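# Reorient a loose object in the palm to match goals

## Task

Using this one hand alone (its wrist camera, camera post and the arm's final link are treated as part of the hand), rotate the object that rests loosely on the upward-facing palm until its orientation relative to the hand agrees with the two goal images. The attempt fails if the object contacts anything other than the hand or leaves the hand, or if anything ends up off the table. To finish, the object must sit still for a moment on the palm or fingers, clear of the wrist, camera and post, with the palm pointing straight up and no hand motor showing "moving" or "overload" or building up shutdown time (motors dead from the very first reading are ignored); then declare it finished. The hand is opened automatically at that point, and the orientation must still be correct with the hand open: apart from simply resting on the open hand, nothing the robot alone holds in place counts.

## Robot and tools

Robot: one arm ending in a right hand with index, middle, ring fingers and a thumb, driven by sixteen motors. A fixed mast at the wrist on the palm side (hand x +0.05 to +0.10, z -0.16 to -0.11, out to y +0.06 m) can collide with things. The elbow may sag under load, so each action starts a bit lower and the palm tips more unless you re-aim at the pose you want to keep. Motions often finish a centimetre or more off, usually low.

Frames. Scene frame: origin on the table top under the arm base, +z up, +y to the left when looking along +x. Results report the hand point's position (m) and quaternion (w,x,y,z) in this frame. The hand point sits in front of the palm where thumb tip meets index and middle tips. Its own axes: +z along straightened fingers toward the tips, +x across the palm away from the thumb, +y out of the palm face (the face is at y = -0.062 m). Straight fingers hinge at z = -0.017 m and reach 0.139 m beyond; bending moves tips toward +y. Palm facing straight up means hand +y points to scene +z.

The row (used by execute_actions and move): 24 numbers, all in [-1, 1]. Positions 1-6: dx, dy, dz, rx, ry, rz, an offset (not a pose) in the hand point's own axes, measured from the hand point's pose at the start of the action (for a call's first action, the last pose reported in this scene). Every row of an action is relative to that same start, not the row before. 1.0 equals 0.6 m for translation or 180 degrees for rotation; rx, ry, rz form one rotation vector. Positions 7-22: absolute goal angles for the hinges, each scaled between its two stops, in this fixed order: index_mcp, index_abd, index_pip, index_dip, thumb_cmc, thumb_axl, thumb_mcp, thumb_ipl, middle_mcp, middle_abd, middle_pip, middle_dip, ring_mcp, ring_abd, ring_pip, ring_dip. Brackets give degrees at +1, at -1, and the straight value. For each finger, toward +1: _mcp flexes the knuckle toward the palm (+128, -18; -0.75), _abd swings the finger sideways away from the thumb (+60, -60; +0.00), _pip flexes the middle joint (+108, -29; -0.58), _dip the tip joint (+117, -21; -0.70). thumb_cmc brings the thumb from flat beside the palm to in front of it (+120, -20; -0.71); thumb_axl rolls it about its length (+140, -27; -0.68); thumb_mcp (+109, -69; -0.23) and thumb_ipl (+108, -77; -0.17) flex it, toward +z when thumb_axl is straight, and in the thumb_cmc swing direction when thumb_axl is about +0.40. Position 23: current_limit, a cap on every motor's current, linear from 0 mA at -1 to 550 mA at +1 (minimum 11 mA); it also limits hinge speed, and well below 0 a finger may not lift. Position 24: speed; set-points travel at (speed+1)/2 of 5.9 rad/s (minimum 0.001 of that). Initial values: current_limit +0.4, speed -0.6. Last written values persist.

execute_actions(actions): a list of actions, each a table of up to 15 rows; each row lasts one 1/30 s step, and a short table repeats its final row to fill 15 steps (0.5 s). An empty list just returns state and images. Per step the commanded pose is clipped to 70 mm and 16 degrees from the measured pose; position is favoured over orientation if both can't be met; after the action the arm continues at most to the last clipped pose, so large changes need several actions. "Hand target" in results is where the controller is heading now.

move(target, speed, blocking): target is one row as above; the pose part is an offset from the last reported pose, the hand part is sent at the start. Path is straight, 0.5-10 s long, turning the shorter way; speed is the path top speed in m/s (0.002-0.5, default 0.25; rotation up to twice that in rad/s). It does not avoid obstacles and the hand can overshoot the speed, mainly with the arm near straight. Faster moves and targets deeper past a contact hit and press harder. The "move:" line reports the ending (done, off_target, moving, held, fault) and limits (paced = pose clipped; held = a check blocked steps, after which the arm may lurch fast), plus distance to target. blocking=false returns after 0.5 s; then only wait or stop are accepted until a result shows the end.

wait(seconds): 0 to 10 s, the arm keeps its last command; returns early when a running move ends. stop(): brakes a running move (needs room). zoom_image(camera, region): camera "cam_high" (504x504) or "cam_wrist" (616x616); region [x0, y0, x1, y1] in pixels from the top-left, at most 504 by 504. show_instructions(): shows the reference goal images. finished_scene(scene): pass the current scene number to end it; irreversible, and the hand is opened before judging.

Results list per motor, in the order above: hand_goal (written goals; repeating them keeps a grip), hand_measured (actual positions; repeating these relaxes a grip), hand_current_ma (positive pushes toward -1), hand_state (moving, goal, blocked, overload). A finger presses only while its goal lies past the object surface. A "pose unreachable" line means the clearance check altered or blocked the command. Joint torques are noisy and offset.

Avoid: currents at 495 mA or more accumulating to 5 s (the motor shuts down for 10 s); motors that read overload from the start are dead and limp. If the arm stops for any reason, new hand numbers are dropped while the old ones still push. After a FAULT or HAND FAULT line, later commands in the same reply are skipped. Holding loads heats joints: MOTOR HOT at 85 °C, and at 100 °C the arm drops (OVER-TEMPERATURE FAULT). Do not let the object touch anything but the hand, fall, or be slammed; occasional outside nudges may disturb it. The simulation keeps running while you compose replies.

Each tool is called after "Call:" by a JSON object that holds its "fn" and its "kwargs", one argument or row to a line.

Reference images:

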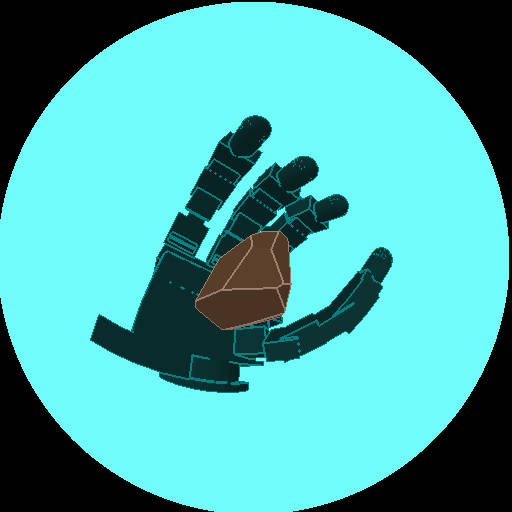

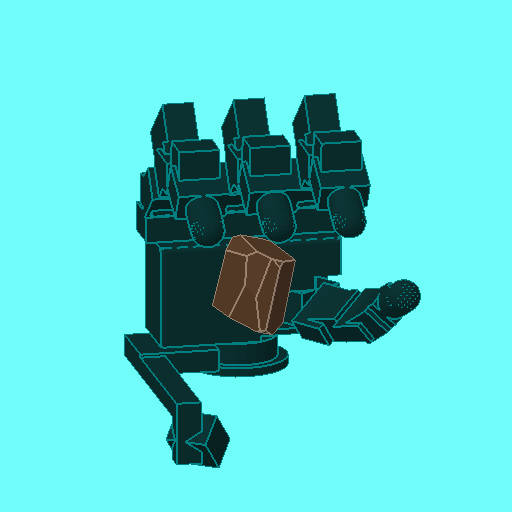

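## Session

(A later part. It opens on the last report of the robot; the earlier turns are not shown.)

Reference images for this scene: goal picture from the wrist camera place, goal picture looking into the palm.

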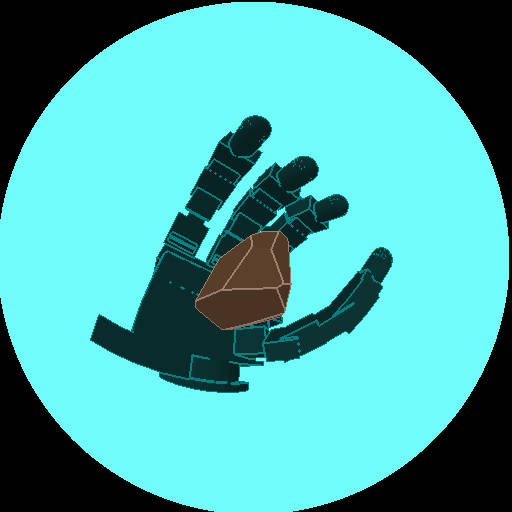

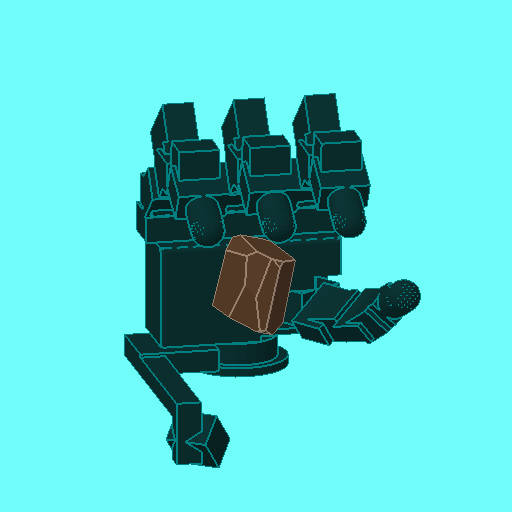

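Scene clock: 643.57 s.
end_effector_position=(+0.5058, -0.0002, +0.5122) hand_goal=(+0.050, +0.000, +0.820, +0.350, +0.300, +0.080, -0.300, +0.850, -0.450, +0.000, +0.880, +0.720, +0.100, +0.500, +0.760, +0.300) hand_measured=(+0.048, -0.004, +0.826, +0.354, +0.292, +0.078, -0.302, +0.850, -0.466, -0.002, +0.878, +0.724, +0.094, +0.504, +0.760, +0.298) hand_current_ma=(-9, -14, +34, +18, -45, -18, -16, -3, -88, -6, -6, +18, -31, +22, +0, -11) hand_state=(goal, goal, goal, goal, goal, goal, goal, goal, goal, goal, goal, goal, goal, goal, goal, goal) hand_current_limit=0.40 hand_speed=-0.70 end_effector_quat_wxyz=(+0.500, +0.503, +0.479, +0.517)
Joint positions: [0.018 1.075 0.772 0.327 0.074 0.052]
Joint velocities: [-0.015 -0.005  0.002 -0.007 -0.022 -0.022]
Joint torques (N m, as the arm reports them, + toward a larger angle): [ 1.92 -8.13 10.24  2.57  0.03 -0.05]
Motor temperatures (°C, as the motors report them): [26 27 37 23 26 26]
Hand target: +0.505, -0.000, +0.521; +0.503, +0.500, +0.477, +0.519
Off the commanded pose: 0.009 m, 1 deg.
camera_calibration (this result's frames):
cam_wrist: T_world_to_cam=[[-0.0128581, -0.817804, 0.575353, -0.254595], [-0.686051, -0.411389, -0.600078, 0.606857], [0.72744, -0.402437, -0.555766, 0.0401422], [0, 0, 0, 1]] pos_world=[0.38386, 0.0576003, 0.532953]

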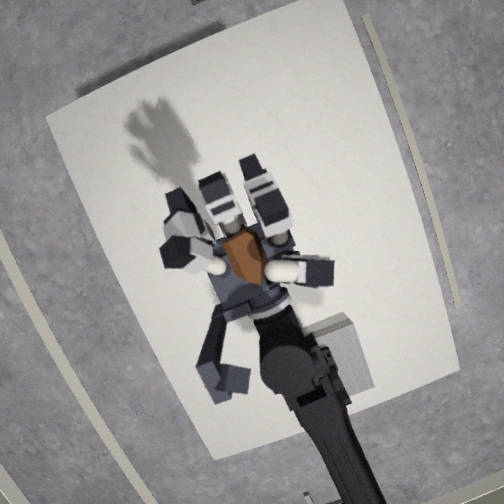

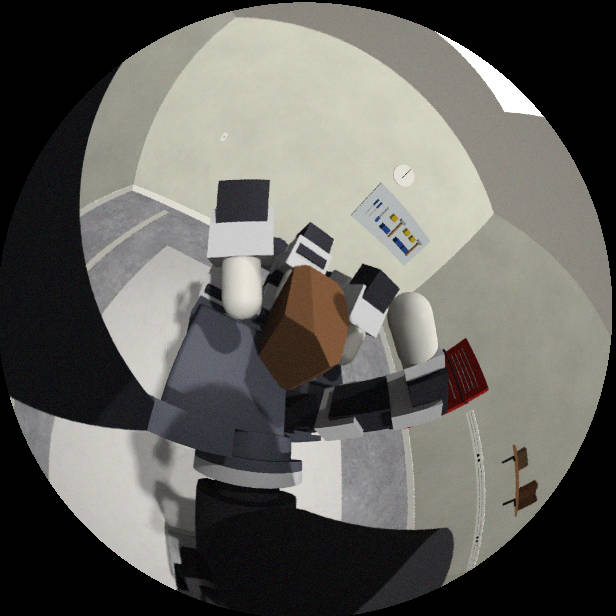

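Call:
{"fn": "execute_actions", "kwargs": {
  "actions": [
    [[0,0.015,0,-0.003,0,0,0.05,0,0.82,0.35,0.48,0.0,-0.3,0.85,-0.45,0,0.88,0.72,0.1,0.5,0.76,0.3,0.4,-0.7]],
    [[0,0.015,0,-0.003,0,0,0.05,0,0.82,0.35,0.48,0.0,-0.2,0.85,-0.45,0,0.88,0.72,0.1,0.5,0.76,0.3,0.4,-0.85]]
  ]
}}

Call:
{"fn": "zoom_image", "kwargs": {
  "camera": "cam_high",
  "region": [170,170,350,350]
}}

Call:
{"fn": "zoom_image", "kwargs": {
  "camera": "cam_wrist",
  "region": [190,230,450,480]
}}

Scene clock: 648.80 s.
end_effector_position=(+0.5058, -0.0002, +0.5122) hand_goal=(+0.050, +0.000, +0.820, +0.350, +0.480, +0.000, -0.200, +0.850, -0.450, +0.000, +0.880, +0.720, +0.100, +0.500, +0.760, +0.300) hand_measured=(+0.048, -0.004, +0.826, +0.354, +0.478, +0.002, -0.202, +0.850, -0.466, -0.002, +0.878, +0.724, +0.094, +0.504, +0.760, +0.298) hand_current_ma=(-9, -14, +34, +18, -14, +14, -5, -3, -88, -6, -6, +18, -31, +22, +0, -11) hand_state=(goal, goal, goal, goal, goal, goal, goal, goal, goal, goal, goal, goal, goal, goal, goal, goal) hand_current_limit=0.40 hand_speed=-0.85 end_effector_quat_wxyz=(+0.500, +0.503, +0.479, +0.517)
Joint positions: [0.018 1.075 0.772 0.327 0.074 0.052]
Joint velocities: [ 0.005 -0.005 -0.017 -0.002  0.022 -0.066]
Joint torques (N m, as the arm reports them, + toward a larger angle): [ 1.89 -8.15 10.22  2.66  0.02 -0.04]
Motor temperatures (°C, as the motors report them): [26 27 37 23 26 26]
Hand target: +0.505, -0.000, +0.521; +0.503, +0.500, +0.477, +0.519
Off the commanded pose: 0.009 m, 1 deg.
camera_calibration (this result's frames):
cam_wrist: T_world_to_cam=[[-0.0128581, -0.817804, 0.575353, -0.254595], [-0.686051, -0.411389, -0.600078, 0.606857], [0.72744, -0.402437, -0.555766, 0.0401422], [0, 0, 0, 1]] pos_world=[0.38386, 0.0576003, 0.532953]

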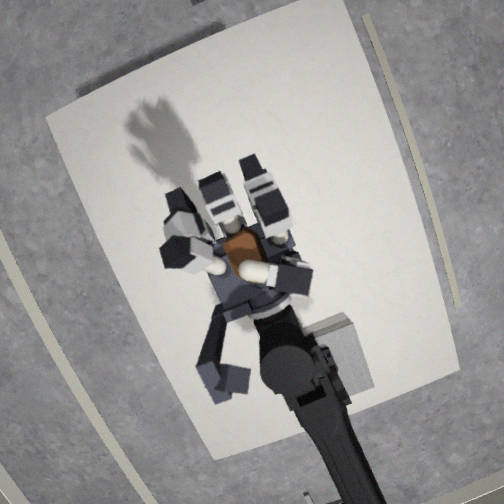

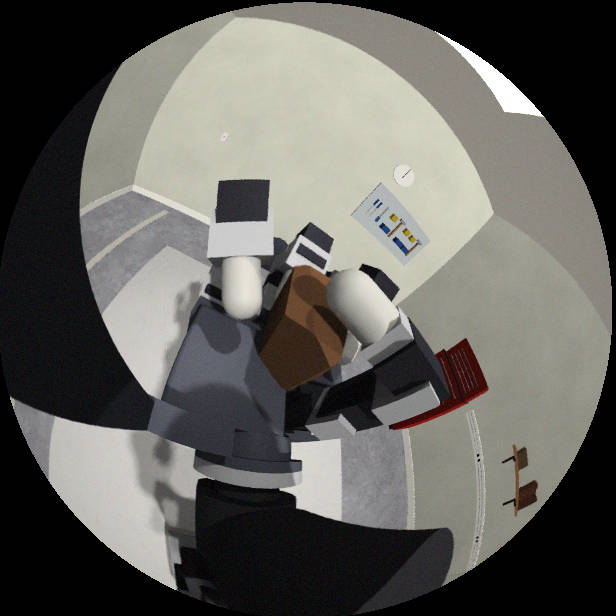

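Region (170, 170, 350, 350) of cam_high's 504x504 image, scaled by 2.800, with more detail than that image has.

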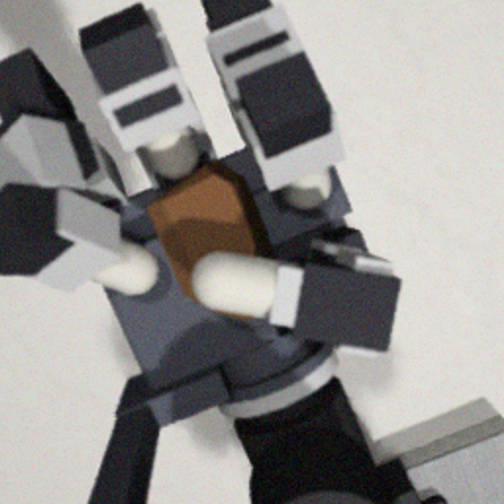

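Region (190, 230, 450, 480) of cam_wrist's 616x616 image, scaled by 1.938, with more detail than that image has; it fills the top 485 rows of this view, and the rest is white.

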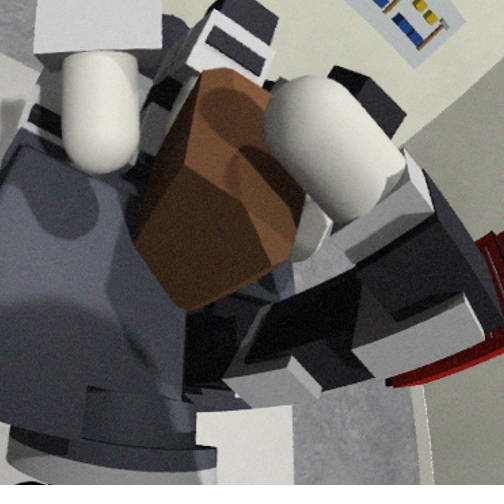

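Call:
{"fn": "execute_actions", "kwargs": {
  "actions": [
    [[0,0.015,0,-0.003,0,0,0.05,0,0.82,0.35,0.42,-0.06,-0.2,0.85,-0.45,0,0.88,0.72,0.1,0.5,0.76,0.3,0.4,-0.8]],
    [[0,0.015,0,-0.003,0,0,0.05,0,0.82,0.35,0.36,-0.06,-0.1,0.85,-0.45,0,0.88,0.72,0.1,0.5,0.76,0.3,0.4,-0.88]]
  ]
}}

Call:
{"fn": "zoom_image", "kwargs": {
  "camera": "cam_high",
  "region": [170,170,350,350]
}}

Call:
{"fn": "zoom_image", "kwargs": {
  "camera": "cam_wrist",
  "region": [190,230,450,480]
}}

Scene clock: 653.03 s.
end_effector_position=(+0.5058, -0.0002, +0.5122) hand_goal=(+0.050, +0.000, +0.820, +0.350, +0.360, -0.060, -0.100, +0.850, -0.450, +0.000, +0.880, +0.720, +0.100, +0.500, +0.760, +0.300) hand_measured=(+0.048, -0.004, +0.826, +0.354, +0.362, -0.058, -0.106, +0.850, -0.466, -0.002, +0.878, +0.724, +0.094, +0.504, +0.760, +0.298) hand_current_ma=(-9, -14, +34, +18, +9, +12, -1, -3, -88, -6, -6, +18, -31, +22, +0, -11) hand_state=(goal, goal, goal, goal, goal, goal, moving, goal, goal, goal, goal, goal, goal, goal, goal, goal) hand_current_limit=0.40 hand_speed=-0.88 end_effector_quat_wxyz=(+0.500, +0.503, +0.479, +0.517)
Joint positions: [0.018 1.075 0.772 0.327 0.074 0.052]
Joint velocities: [-0.005  0.005 -0.007  0.007 -0.066  0.007]
Joint torques (N m, as the arm reports them, + toward a larger angle): [ 1.73 -8.11 10.23  2.58  0.03 -0.04]
Motor temperatures (°C, as the motors report them): [26 27 37 23 26 26]
Hand target: +0.505, -0.000, +0.521; +0.503, +0.500, +0.477, +0.519
Off the commanded pose: 0.009 m, 1 deg.
camera_calibration (this result's frames):
cam_wrist: T_world_to_cam=[[-0.0128581, -0.817804, 0.575353, -0.254595], [-0.686051, -0.411389, -0.600078, 0.606857], [0.72744, -0.402437, -0.555766, 0.0401422], [0, 0, 0, 1]] pos_world=[0.38386, 0.0576003, 0.532953]

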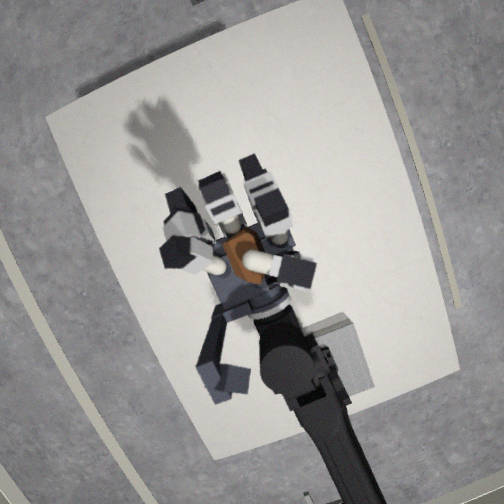

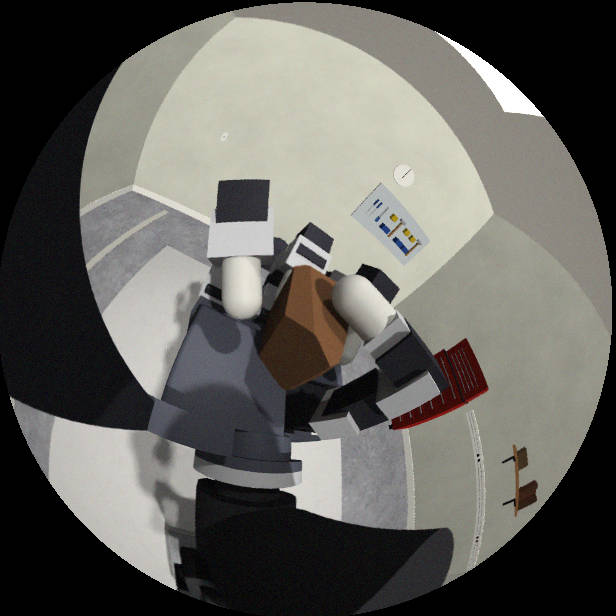

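Region (170, 170, 350, 350) of cam_high's 504x504 image, scaled by 2.800, with more detail than that image has.

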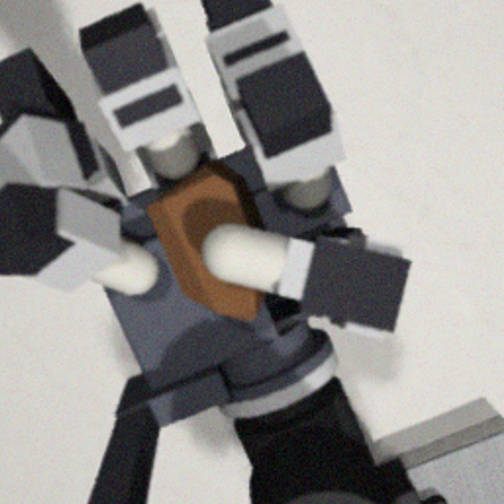

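Region (190, 230, 450, 480) of cam_wrist's 616x616 image, scaled by 1.938, with more detail than that image has; it fills the top 485 rows of this view, and the rest is white.

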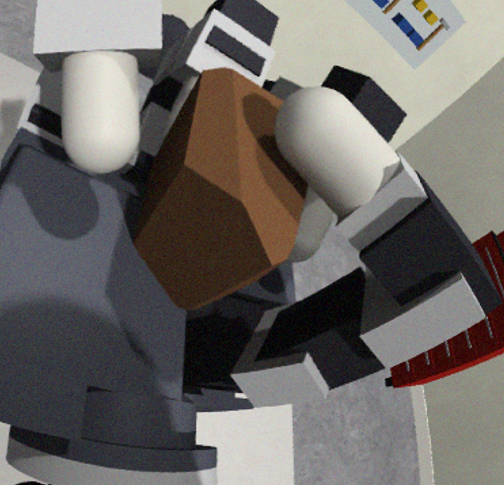

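Call:
{"fn": "execute_actions", "kwargs": {
  "actions": [
    [[0,0.015,0,-0.003,0,0,0.05,0,0.82,0.35,0.34,0.02,-0.02,0.85,-0.45,0,0.88,0.72,0.1,0.5,0.76,0.3,0.4,-0.88]],
    [[0,0.015,0,-0.003,0,0,0.05,0,0.82,0.35,0.28,0.06,0.06,0.85,-0.45,0,0.88,0.72,0.1,0.5,0.76,0.3,0.4,-0.88]]
  ]
}}

Call:
{"fn": "zoom_image", "kwargs": {
  "camera": "cam_high",
  "region": [170,170,350,350]
}}

Call:
{"fn": "zoom_image", "kwargs": {
  "camera": "cam_wrist",
  "region": [190,230,450,480]
}}

Scene clock: 657.23 s.
end_effector_position=(+0.5058, -0.0002, +0.5122) hand_goal=(+0.050, +0.000, +0.820, +0.350, +0.280, +0.060, +0.060, +0.850, -0.450, +0.000, +0.880, +0.720, +0.100, +0.500, +0.760, +0.300) hand_measured=(+0.048, -0.004, +0.826, +0.354, +0.262, +0.054, +0.010, +0.830, -0.466, -0.002, +0.878, +0.724, +0.094, +0.504, +0.760, +0.298) hand_current_ma=(-9, -14, +34, +18, -96, -42, -328, -142, -88, -6, -6, +18, -31, +22, +0, -11) hand_state=(goal, goal, goal, goal, goal, goal, blocked, blocked, goal, goal, goal, goal, goal, goal, goal, goal) hand_current_limit=0.40 hand_speed=-0.88 end_effector_quat_wxyz=(+0.500, +0.503, +0.479, +0.517)
Joint positions: [0.018 1.075 0.772 0.327 0.074 0.052]
Joint velocities: [ 0.005 -0.005  0.002  0.012  0.037  0.022]
Joint torques (N m, as the arm reports them, + toward a larger angle): [ 1.83 -8.18 10.29  2.61  0.03 -0.04]
Motor temperatures (°C, as the motors report them): [26 27 38 23 26 26]
Hand target: +0.505, -0.000, +0.521; +0.503, +0.500, +0.477, +0.519
Off the commanded pose: 0.009 m, 1 deg.
camera_calibration (this result's frames):
cam_wrist: T_world_to_cam=[[-0.0128581, -0.817804, 0.575353, -0.254595], [-0.686051, -0.411389, -0.600078, 0.606857], [0.72744, -0.402437, -0.555766, 0.0401422], [0, 0, 0, 1]] pos_world=[0.38386, 0.0576003, 0.532953]

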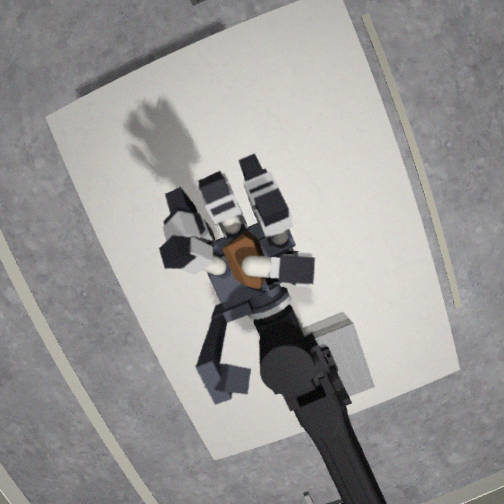

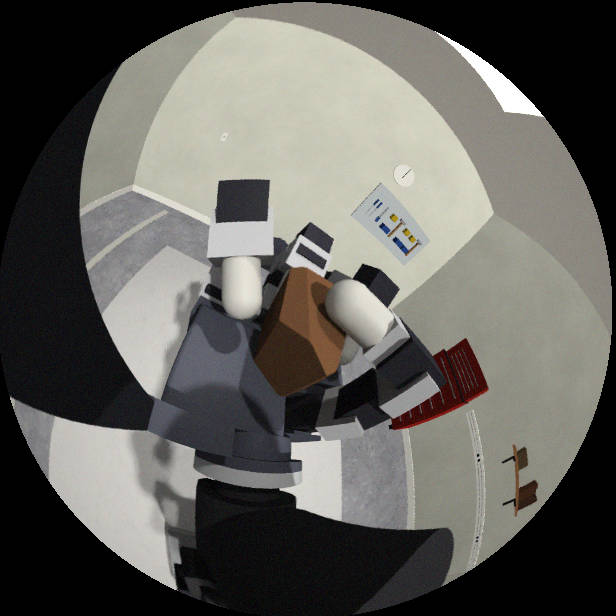

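Region (170, 170, 350, 350) of cam_high's 504x504 image, scaled by 2.800, with more detail than that image has.

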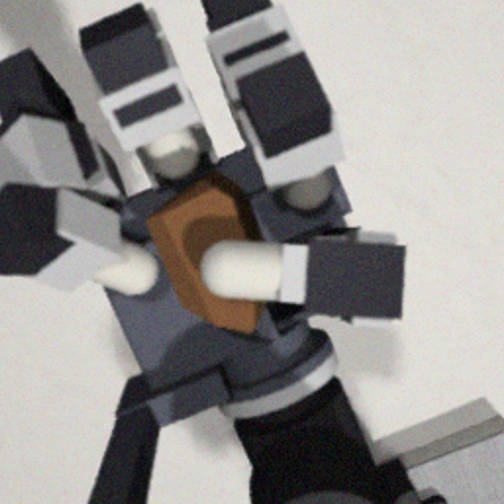

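Region (190, 230, 450, 480) of cam_wrist's 616x616 image, scaled by 1.938, with more detail than that image has; it fills the top 485 rows of this view, and the rest is white.

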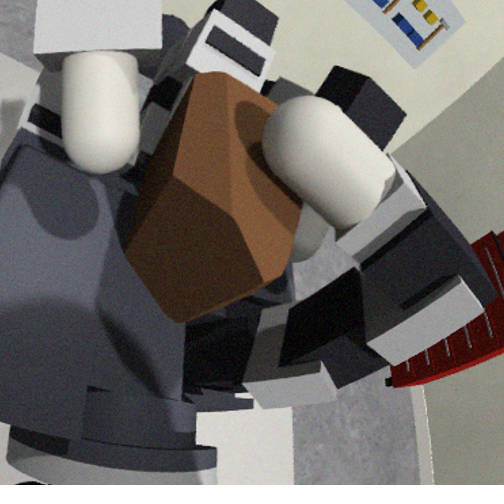

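Call:
{"fn": "execute_actions", "kwargs": {
  "actions": [
    [[0,0.015,0,-0.003,0,0,0.1,0,0.8,0.33,0.36,0.03,0.02,0.85,-0.45,0,0.88,0.72,0.1,0.3,0.76,0.3,0.4,-0.88]],
    [[0,0.015,0,-0.003,0,0,0.1,-0.2,0.8,0.33,0.46,0.0,-0.02,0.85,-0.45,0,0.88,0.72,0.1,0.3,0.76,0.3,0.4,-0.88]]
  ]
}}

Call:
{"fn": "zoom_image", "kwargs": {
  "camera": "cam_high",
  "region": [170,170,350,350]
}}

Call:
{"fn": "zoom_image", "kwargs": {
  "camera": "cam_wrist",
  "region": [190,230,450,480]
}}

Scene clock: 662.57 s.
end_effector_position=(+0.5058, -0.0002, +0.5122) hand_goal=(+0.100, -0.200, +0.800, +0.330, +0.460, +0.000, -0.020, +0.850, -0.450, +0.000, +0.880, +0.720, +0.100, +0.300, +0.760, +0.300) hand_measured=(+0.092, -0.140, +0.808, +0.334, +0.356, +0.012, -0.050, +0.828, -0.466, -0.002, +0.878, +0.724, +0.094, +0.304, +0.760, +0.298) hand_current_ma=(-46, +25, +42, +19, -384, +76, -193, -143, -88, -6, -6, +18, -31, +20, +0, -11) hand_state=(goal, moving, goal, goal, blocked, goal, blocked, blocked, goal, goal, goal, goal, goal, goal, goal, goal) hand_current_limit=0.40 hand_speed=-0.88 end_effector_quat_wxyz=(+0.500, +0.503, +0.479, +0.517)
Joint positions: [0.018 1.075 0.772 0.327 0.074 0.052]
Joint velocities: [ 0.005  0.005 -0.022  0.002 -0.007 -0.007]
Joint torques (N m, as the arm reports them, + toward a larger angle): [ 1.92 -8.34 10.26  2.59  0.03 -0.03]
Motor temperatures (°C, as the motors report them): [26 27 38 23 26 26]
Hand target: +0.505, -0.000, +0.521; +0.503, +0.500, +0.477, +0.519
Off the commanded pose: 0.009 m, 1 deg.
camera_calibration (this result's frames):
cam_wrist: T_world_to_cam=[[-0.0128581, -0.817804, 0.575353, -0.254595], [-0.686051, -0.411389, -0.600078, 0.606857], [0.72744, -0.402437, -0.555766, 0.0401422], [0, 0, 0, 1]] pos_world=[0.38386, 0.0576003, 0.532953]

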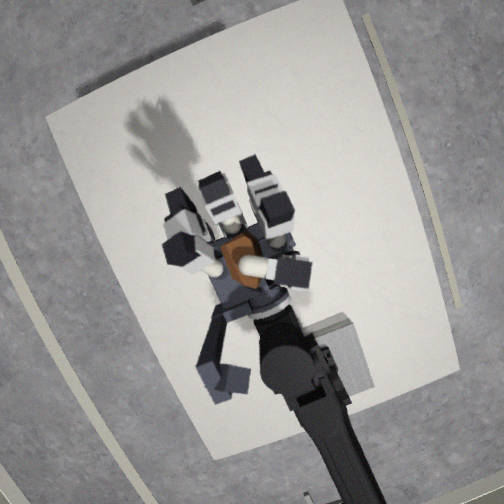

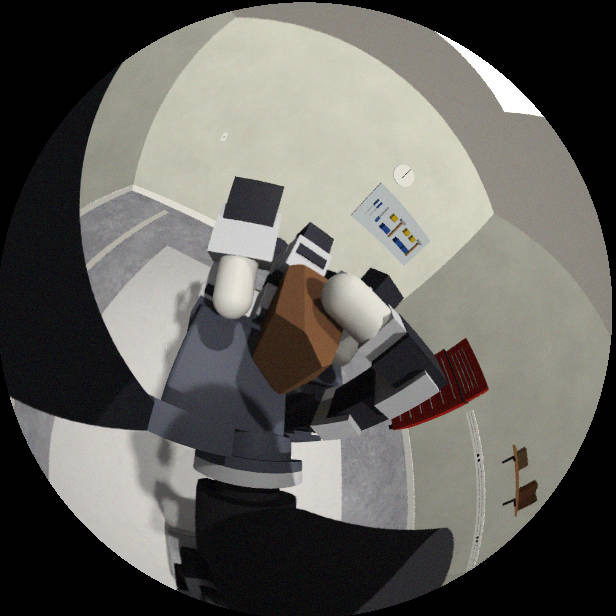

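Region (170, 170, 350, 350) of cam_high's 504x504 image, scaled by 2.800, with more detail than that image has.

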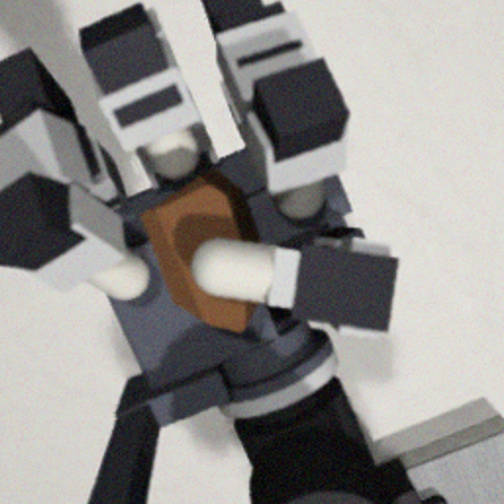

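Region (190, 230, 450, 480) of cam_wrist's 616x616 image, scaled by 1.938, with more detail than that image has; it fills the top 485 rows of this view, and the rest is white.

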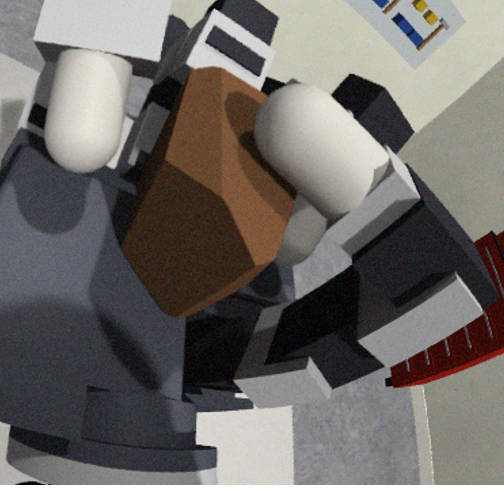

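Call:
{"fn": "execute_actions", "kwargs": {
  "actions": [
    [[0,0.015,0,-0.003,0,0,0.1,-0.45,0.82,0.33,0.36,0.02,-0.02,0.85,-0.45,0,0.88,0.72,0.1,0.3,0.76,0.3,0.4,-0.8]],
    [[0,0.015,0,-0.003,0,0,0.1,-0.45,0.82,0.33,0.26,0.03,0.04,0.85,-0.45,0,0.88,0.72,0.1,0.45,0.76,0.3,0.4,-0.88]],
    [[0,0.015,0,-0.003,0,0,0.1,-0.45,0.82,0.33,0.16,0.04,0.1,0.85,-0.45,0,0.88,0.72,0.1,0.45,0.76,0.3,0.4,-0.88]]
  ]
}}

Call:
{"fn": "zoom_image", "kwargs": {
  "camera": "cam_high",
  "region": [170,170,350,350]
}}

Call:
{"fn": "zoom_image", "kwargs": {
  "camera": "cam_wrist",
  "region": [190,230,450,480]
}}

Scene clock: 668.87 s.
end_effector_position=(+0.5058, -0.0002, +0.5122) hand_goal=(+0.100, -0.450, +0.820, +0.330, +0.160, +0.040, +0.100, +0.850, -0.450, +0.000, +0.880, +0.720, +0.100, +0.450, +0.760, +0.300) hand_measured=(+0.092, -0.448, +0.820, +0.334, +0.148, +0.046, +0.048, +0.826, -0.466, -0.002, +0.878, +0.724, +0.094, +0.448, +0.760, +0.298) hand_current_ma=(-46, +11, +0, +19, -64, +34, -333, -170, -88, -6, -6, +18, -31, -12, +0, -11) hand_state=(goal, goal, goal, goal, goal, goal, blocked, blocked, goal, goal, goal, goal, goal, goal, goal, goal) hand_current_limit=0.40 hand_speed=-0.88 end_effector_quat_wxyz=(+0.500, +0.503, +0.479, +0.517)
Joint positions: [0.018 1.075 0.772 0.327 0.074 0.052]
Joint velocities: [ 0.015 -0.024 -0.012 -0.007  0.081  0.022]
Joint torques (N m, as the arm reports them, + toward a larger angle): [ 1.82 -8.2  10.25  2.58  0.03 -0.05]
Motor temperatures (°C, as the motors report them): [26 27 38 23 26 26]
Hand target: +0.505, -0.000, +0.521; +0.503, +0.500, +0.477, +0.519
Off the commanded pose: 0.009 m, 1 deg.
camera_calibration (this result's frames):
cam_wrist: T_world_to_cam=[[-0.0128581, -0.817804, 0.575353, -0.254595], [-0.686051, -0.411389, -0.600078, 0.606857], [0.72744, -0.402437, -0.555766, 0.0401422], [0, 0, 0, 1]] pos_world=[0.38386, 0.0576003, 0.532953]

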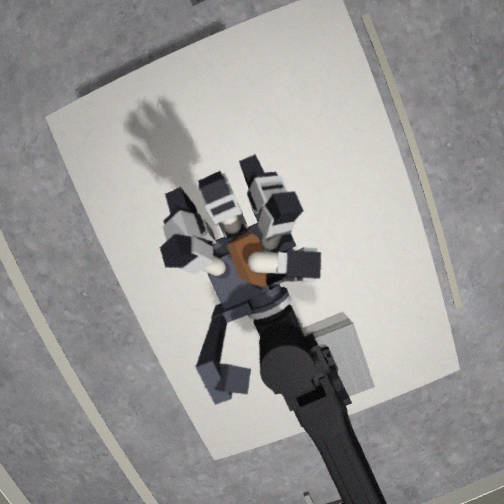

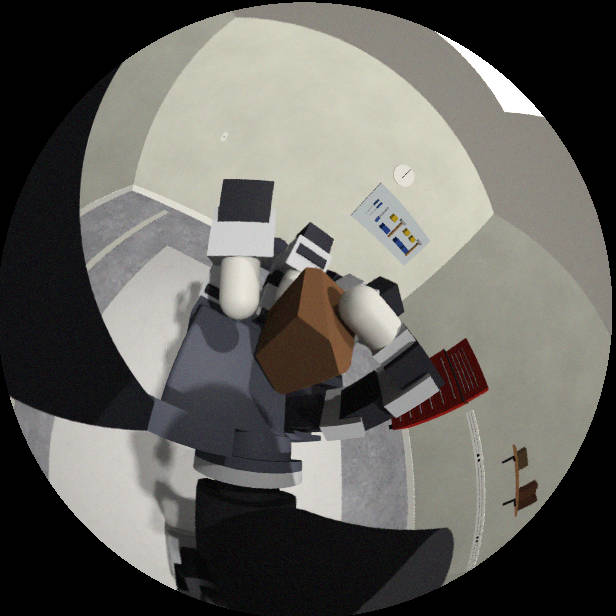

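Region (170, 170, 350, 350) of cam_high's 504x504 image, scaled by 2.800, with more detail than that image has.

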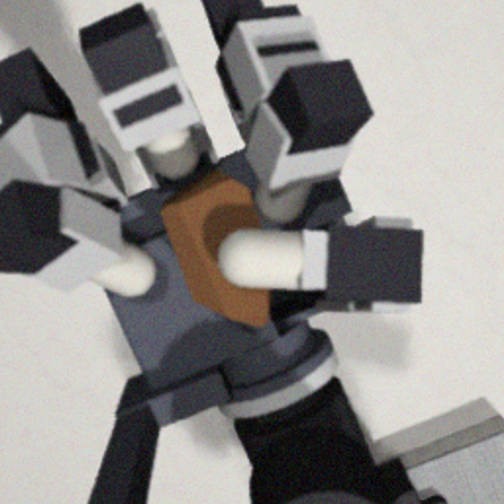

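Region (190, 230, 450, 480) of cam_wrist's 616x616 image, scaled by 1.938, with more detail than that image has; it fills the top 485 rows of this view, and the rest is white.

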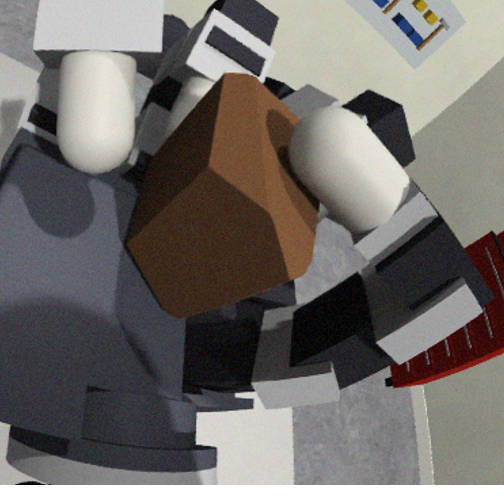

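It's tipping. Continue, withdrawing the index gradually.

Call:
{"fn": "execute_actions", "kwargs": {
  "actions": [
    [[0,0.015,0,-0.003,0,0,0.1,-0.35,0.82,0.33,0.06,0.05,0.1,0.85,-0.45,0,0.88,0.72,0.1,0.45,0.76,0.3,0.4,-0.88]],
    [[0,0.015,0,-0.003,0,0,0.1,-0.25,0.82,0.33,-0.04,0.06,0.16,0.85,-0.45,0,0.88,0.72,0.1,0.45,0.76,0.3,0.4,-0.88]]
  ]
}}

Call:
{"fn": "zoom_image", "kwargs": {
  "camera": "cam_high",
  "region": [170,170,350,350]
}}

Call:
{"fn": "zoom_image", "kwargs": {
  "camera": "cam_wrist",
  "region": [190,230,450,480]
}}

Scene clock: 673.80 s.
end_effector_position=(+0.5058, -0.0002, +0.5122) hand_goal=(+0.100, -0.250, +0.820, +0.330, -0.040, +0.060, +0.160, +0.850, -0.450, +0.000, +0.880, +0.720, +0.100, +0.450, +0.760, +0.300) hand_measured=(+0.092, -0.254, +0.820, +0.334, -0.050, +0.062, +0.122, +0.826, -0.466, -0.002, +0.878, +0.724, +0.094, +0.448, +0.760, +0.298) hand_current_ma=(-46, -16, +0, +19, -51, +12, -253, -164, -88, -6, -6, +18, -31, -12, +0, -11) hand_state=(goal, goal, goal, goal, goal, goal, blocked, blocked, goal, goal, goal, goal, goal, goal, goal, goal) hand_current_limit=0.40 hand_speed=-0.88 end_effector_quat_wxyz=(+0.500, +0.503, +0.479, +0.517)
Joint positions: [0.018 1.075 0.772 0.327 0.074 0.052]
Joint velocities: [ 0.005 -0.015 -0.012  0.002 -0.037 -0.037]
Joint torques (N m, as the arm reports them, + toward a larger angle): [ 1.8  -8.06 10.24  2.62  0.03 -0.05]
Motor temperatures (°C, as the motors report them): [26 27 38 23 26 26]
Hand target: +0.505, -0.000, +0.521; +0.503, +0.500, +0.477, +0.519
Off the commanded pose: 0.009 m, 1 deg.
camera_calibration (this result's frames):
cam_wrist: T_world_to_cam=[[-0.0128581, -0.817804, 0.575353, -0.254595], [-0.686051, -0.411389, -0.600078, 0.606857], [0.72744, -0.402437, -0.555766, 0.0401422], [0, 0, 0, 1]] pos_world=[0.38386, 0.0576003, 0.532953]

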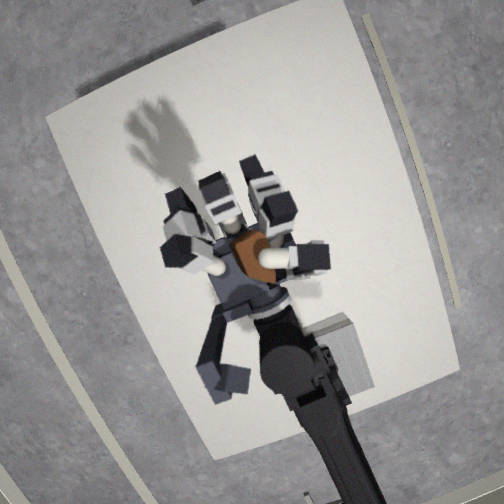

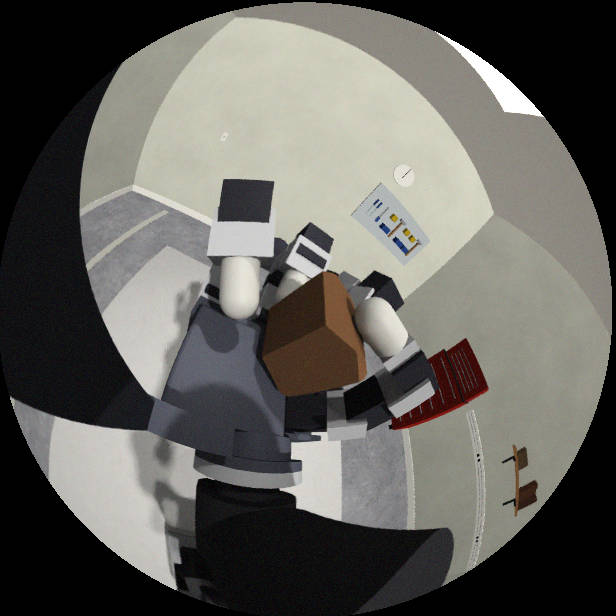

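Region (170, 170, 350, 350) of cam_high's 504x504 image, scaled by 2.800, with more detail than that image has.

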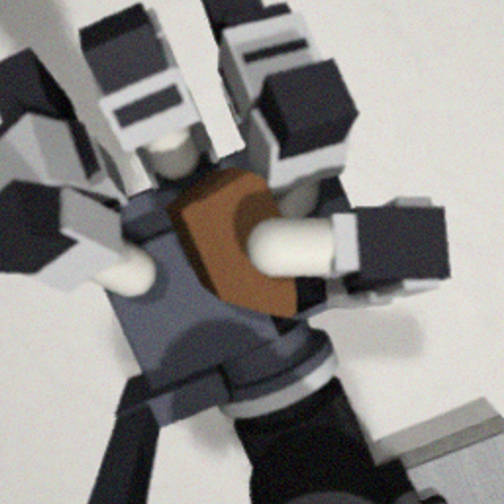

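Region (190, 230, 450, 480) of cam_wrist's 616x616 image, scaled by 1.938, with more detail than that image has; it fills the top 485 rows of this view, and the rest is white.

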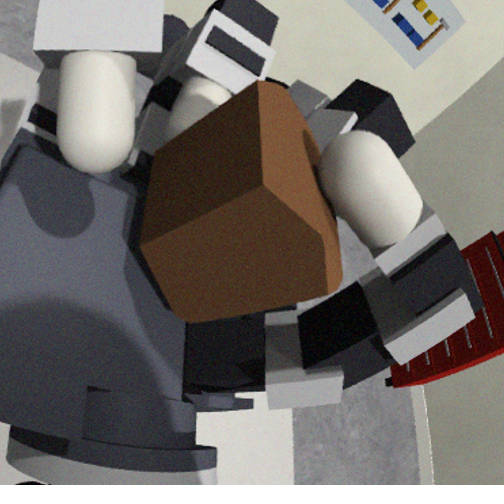

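Call:
{"fn": "execute_actions", "kwargs": {
  "actions": [
    [[0,0.015,0,-0.003,0,0,0.1,-0.1,0.82,0.33,-0.14,0.07,0.2,0.85,-0.45,0,0.88,0.72,0.1,0.45,0.76,0.3,0.4,-0.88]],
    [[0,0.015,0,-0.003,0,0,0.1,0.0,0.82,0.33,-0.24,0.08,0.26,0.85,-0.45,0,0.88,0.72,0.1,0.45,0.76,0.3,0.4,-0.88]]
  ]
}}

Call:
{"fn": "zoom_image", "kwargs": {
  "camera": "cam_high",
  "region": [200,200,320,320]
}}

Call:
{"fn": "zoom_image", "kwargs": {
  "camera": "cam_wrist",
  "region": [240,250,420,430]
}}

Scene clock: 778.63 s.
end_effector_position=(+0.5058, -0.0002, +0.5122) hand_goal=(+0.100, +0.000, +0.820, +0.330, -0.240, +0.080, +0.260, +0.850, -0.450, +0.000, +0.880, +0.720, +0.100, +0.450, +0.760, +0.300) hand_measured=(+0.092, -0.002, +0.820, +0.334, -0.252, +0.082, +0.228, +0.826, -0.466, -0.002, +0.878, +0.724, +0.094, +0.448, +0.760, +0.298) hand_current_ma=(-45, -14, +3, +18, -58, +17, -213, -165, -88, -6, -6, +18, -31, -12, +0, -11) hand_state=(goal, goal, goal, goal, goal, goal, blocked, blocked, goal, goal, goal, goal, goal, goal, goal, goal) hand_current_limit=0.40 hand_speed=-0.88 end_effector_quat_wxyz=(+0.500, +0.503, +0.479, +0.517)
Joint positions: [0.018 1.075 0.772 0.327 0.074 0.052]
Joint velocities: [ 0.015 -0.005 -0.012 -0.002 -0.051 -0.007]
Joint torques (N m, as the arm reports them, + toward a larger angle): [ 1.7  -8.13 10.25  2.61  0.03 -0.06]
Motor temperatures (°C, as the motors report them): [26 27 38 23 26 26]
Hand target: +0.505, -0.000, +0.521; +0.503, +0.500, +0.477, +0.519
Off the commanded pose: 0.009 m, 1 deg.
camera_calibration (this result's frames):
cam_wrist: T_world_to_cam=[[-0.0128581, -0.817804, 0.575353, -0.254595], [-0.686051, -0.411389, -0.600078, 0.606857], [0.72744, -0.402437, -0.555766, 0.0401422], [0, 0, 0, 1]] pos_world=[0.38386, 0.0576003, 0.532953]

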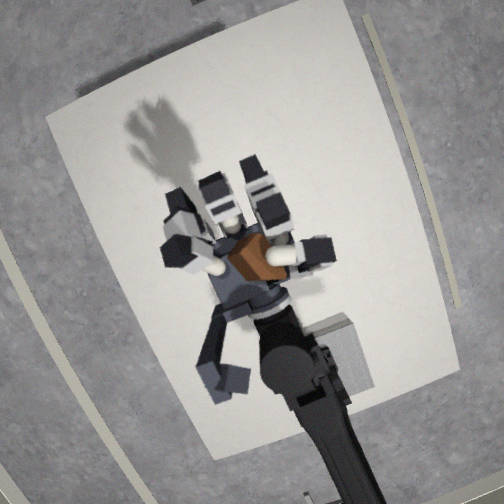

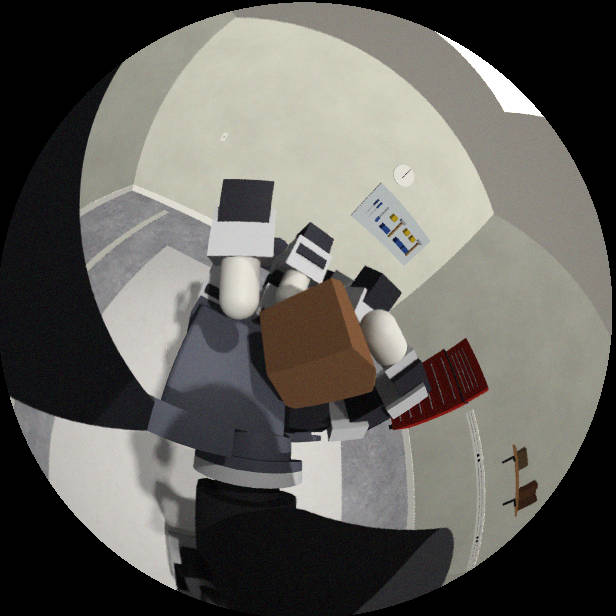

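Region (200, 200, 320, 320) of cam_high's 504x504 image, scaled by 4.200, with more detail than that image has.

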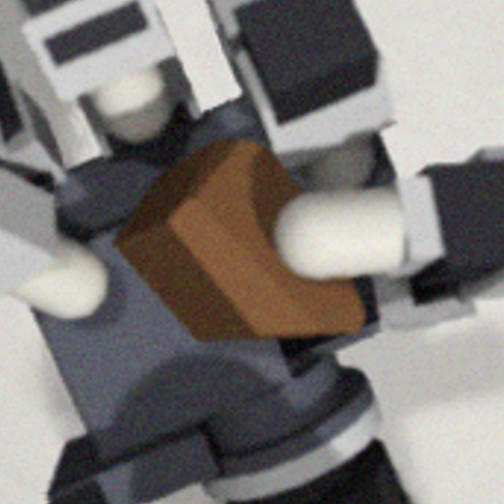

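Region (240, 250, 420, 430) of cam_wrist's 616x616 image, scaled by 2.800, with more detail than that image has.

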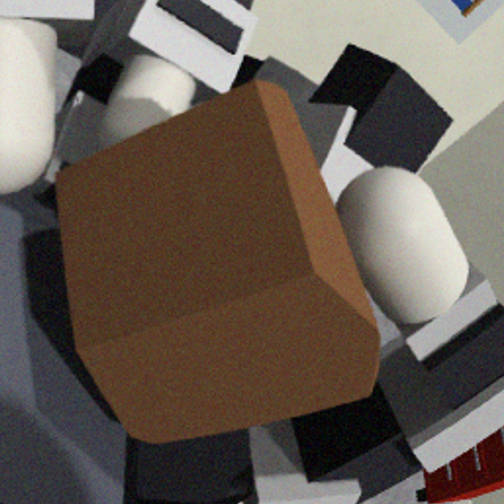

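Call:
{"fn": "execute_actions", "kwargs": {
  "actions": [
    [[0,0.015,0,-0.003,0,0,0.1,0.0,0.82,0.33,-0.12,0.07,0.2,0.85,-0.45,0,0.88,0.72,0.1,0.55,0.78,0.3,0.4,-0.85]],
    [[0,0.015,0,-0.003,0,0,0.1,-0.1,0.82,0.33,0.0,0.06,0.13,0.85,-0.45,0,0.88,0.72,0.1,0.55,0.78,0.3,0.4,-0.85]],
    [[0,0.015,0,-0.003,0,0,0.1,-0.2,0.82,0.33,0.12,0.05,0.07,0.85,-0.45,0,0.88,0.72,0.1,0.55,0.78,0.3,0.4,-0.85]]
  ]
}}

Call:
{"fn": "zoom_image", "kwargs": {
  "camera": "cam_high",
  "region": [170,170,350,350]
}}

Call:
{"fn": "zoom_image", "kwargs": {
  "camera": "cam_wrist",
  "region": [190,230,450,480]
}}

Scene clock: 828.37 s.
end_effector_position=(+0.5058, -0.0002, +0.5122) hand_goal=(+0.100, -0.200, +0.820, +0.330, +0.120, +0.050, +0.070, +0.850, -0.450, +0.000, +0.880, +0.720, +0.100, +0.550, +0.780, +0.300) hand_measured=(+0.092, -0.198, +0.820, +0.334, +0.084, +0.058, +0.058, +0.840, -0.466, -0.002, +0.878, +0.724, +0.094, +0.548, +0.780, +0.298) hand_current_ma=(-45, +13, +3, +18, -183, +52, -85, -68, -88, -6, -6, +18, -31, -12, -2, -11) hand_state=(goal, goal, goal, goal, blocked, goal, goal, goal, goal, goal, goal, goal, goal, goal, goal, goal) hand_current_limit=0.40 hand_speed=-0.85 end_effector_quat_wxyz=(+0.500, +0.503, +0.479, +0.517)
Joint positions: [0.018 1.075 0.772 0.327 0.074 0.052]
Joint velocities: [-0.005 -0.015 -0.007  0.012 -0.022  0.051]
Joint torques (N m, as the arm reports them, + toward a larger angle): [ 1.76 -8.19 10.2   2.58  0.03 -0.06]
Motor temperatures (°C, as the motors report them): [26 27 39 23 26 26]
Hand target: +0.505, -0.000, +0.521; +0.503, +0.500, +0.477, +0.519
Off the commanded pose: 0.009 m, 1 deg.
camera_calibration (this result's frames):
cam_wrist: T_world_to_cam=[[-0.0128581, -0.817804, 0.575353, -0.254595], [-0.686051, -0.411389, -0.600078, 0.606857], [0.72744, -0.402437, -0.555766, 0.0401422], [0, 0, 0, 1]] pos_world=[0.38386, 0.0576003, 0.532953]

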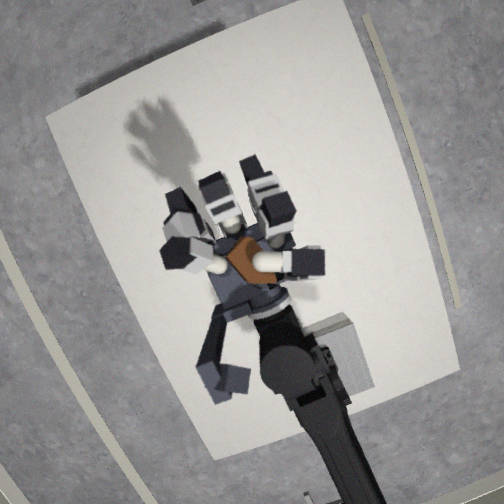

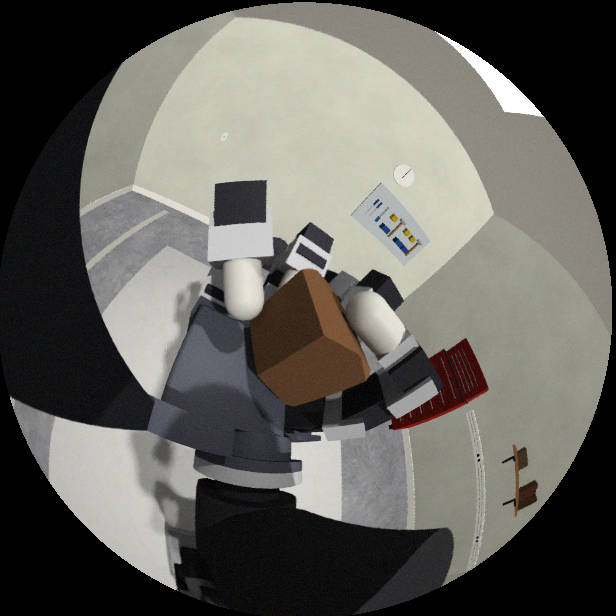

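Region (170, 170, 350, 350) of cam_high's 504x504 image, scaled by 2.800, with more detail than that image has.

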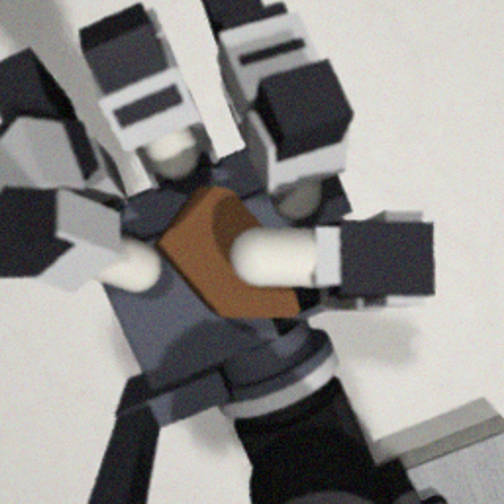

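Region (190, 230, 450, 480) of cam_wrist's 616x616 image, scaled by 1.938, with more detail than that image has; it fills the top 485 rows of this view, and the rest is white.

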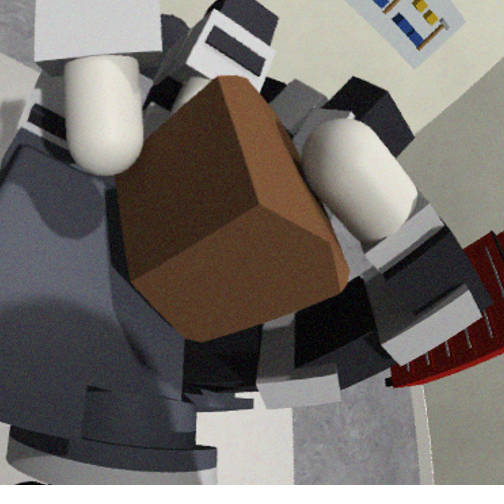

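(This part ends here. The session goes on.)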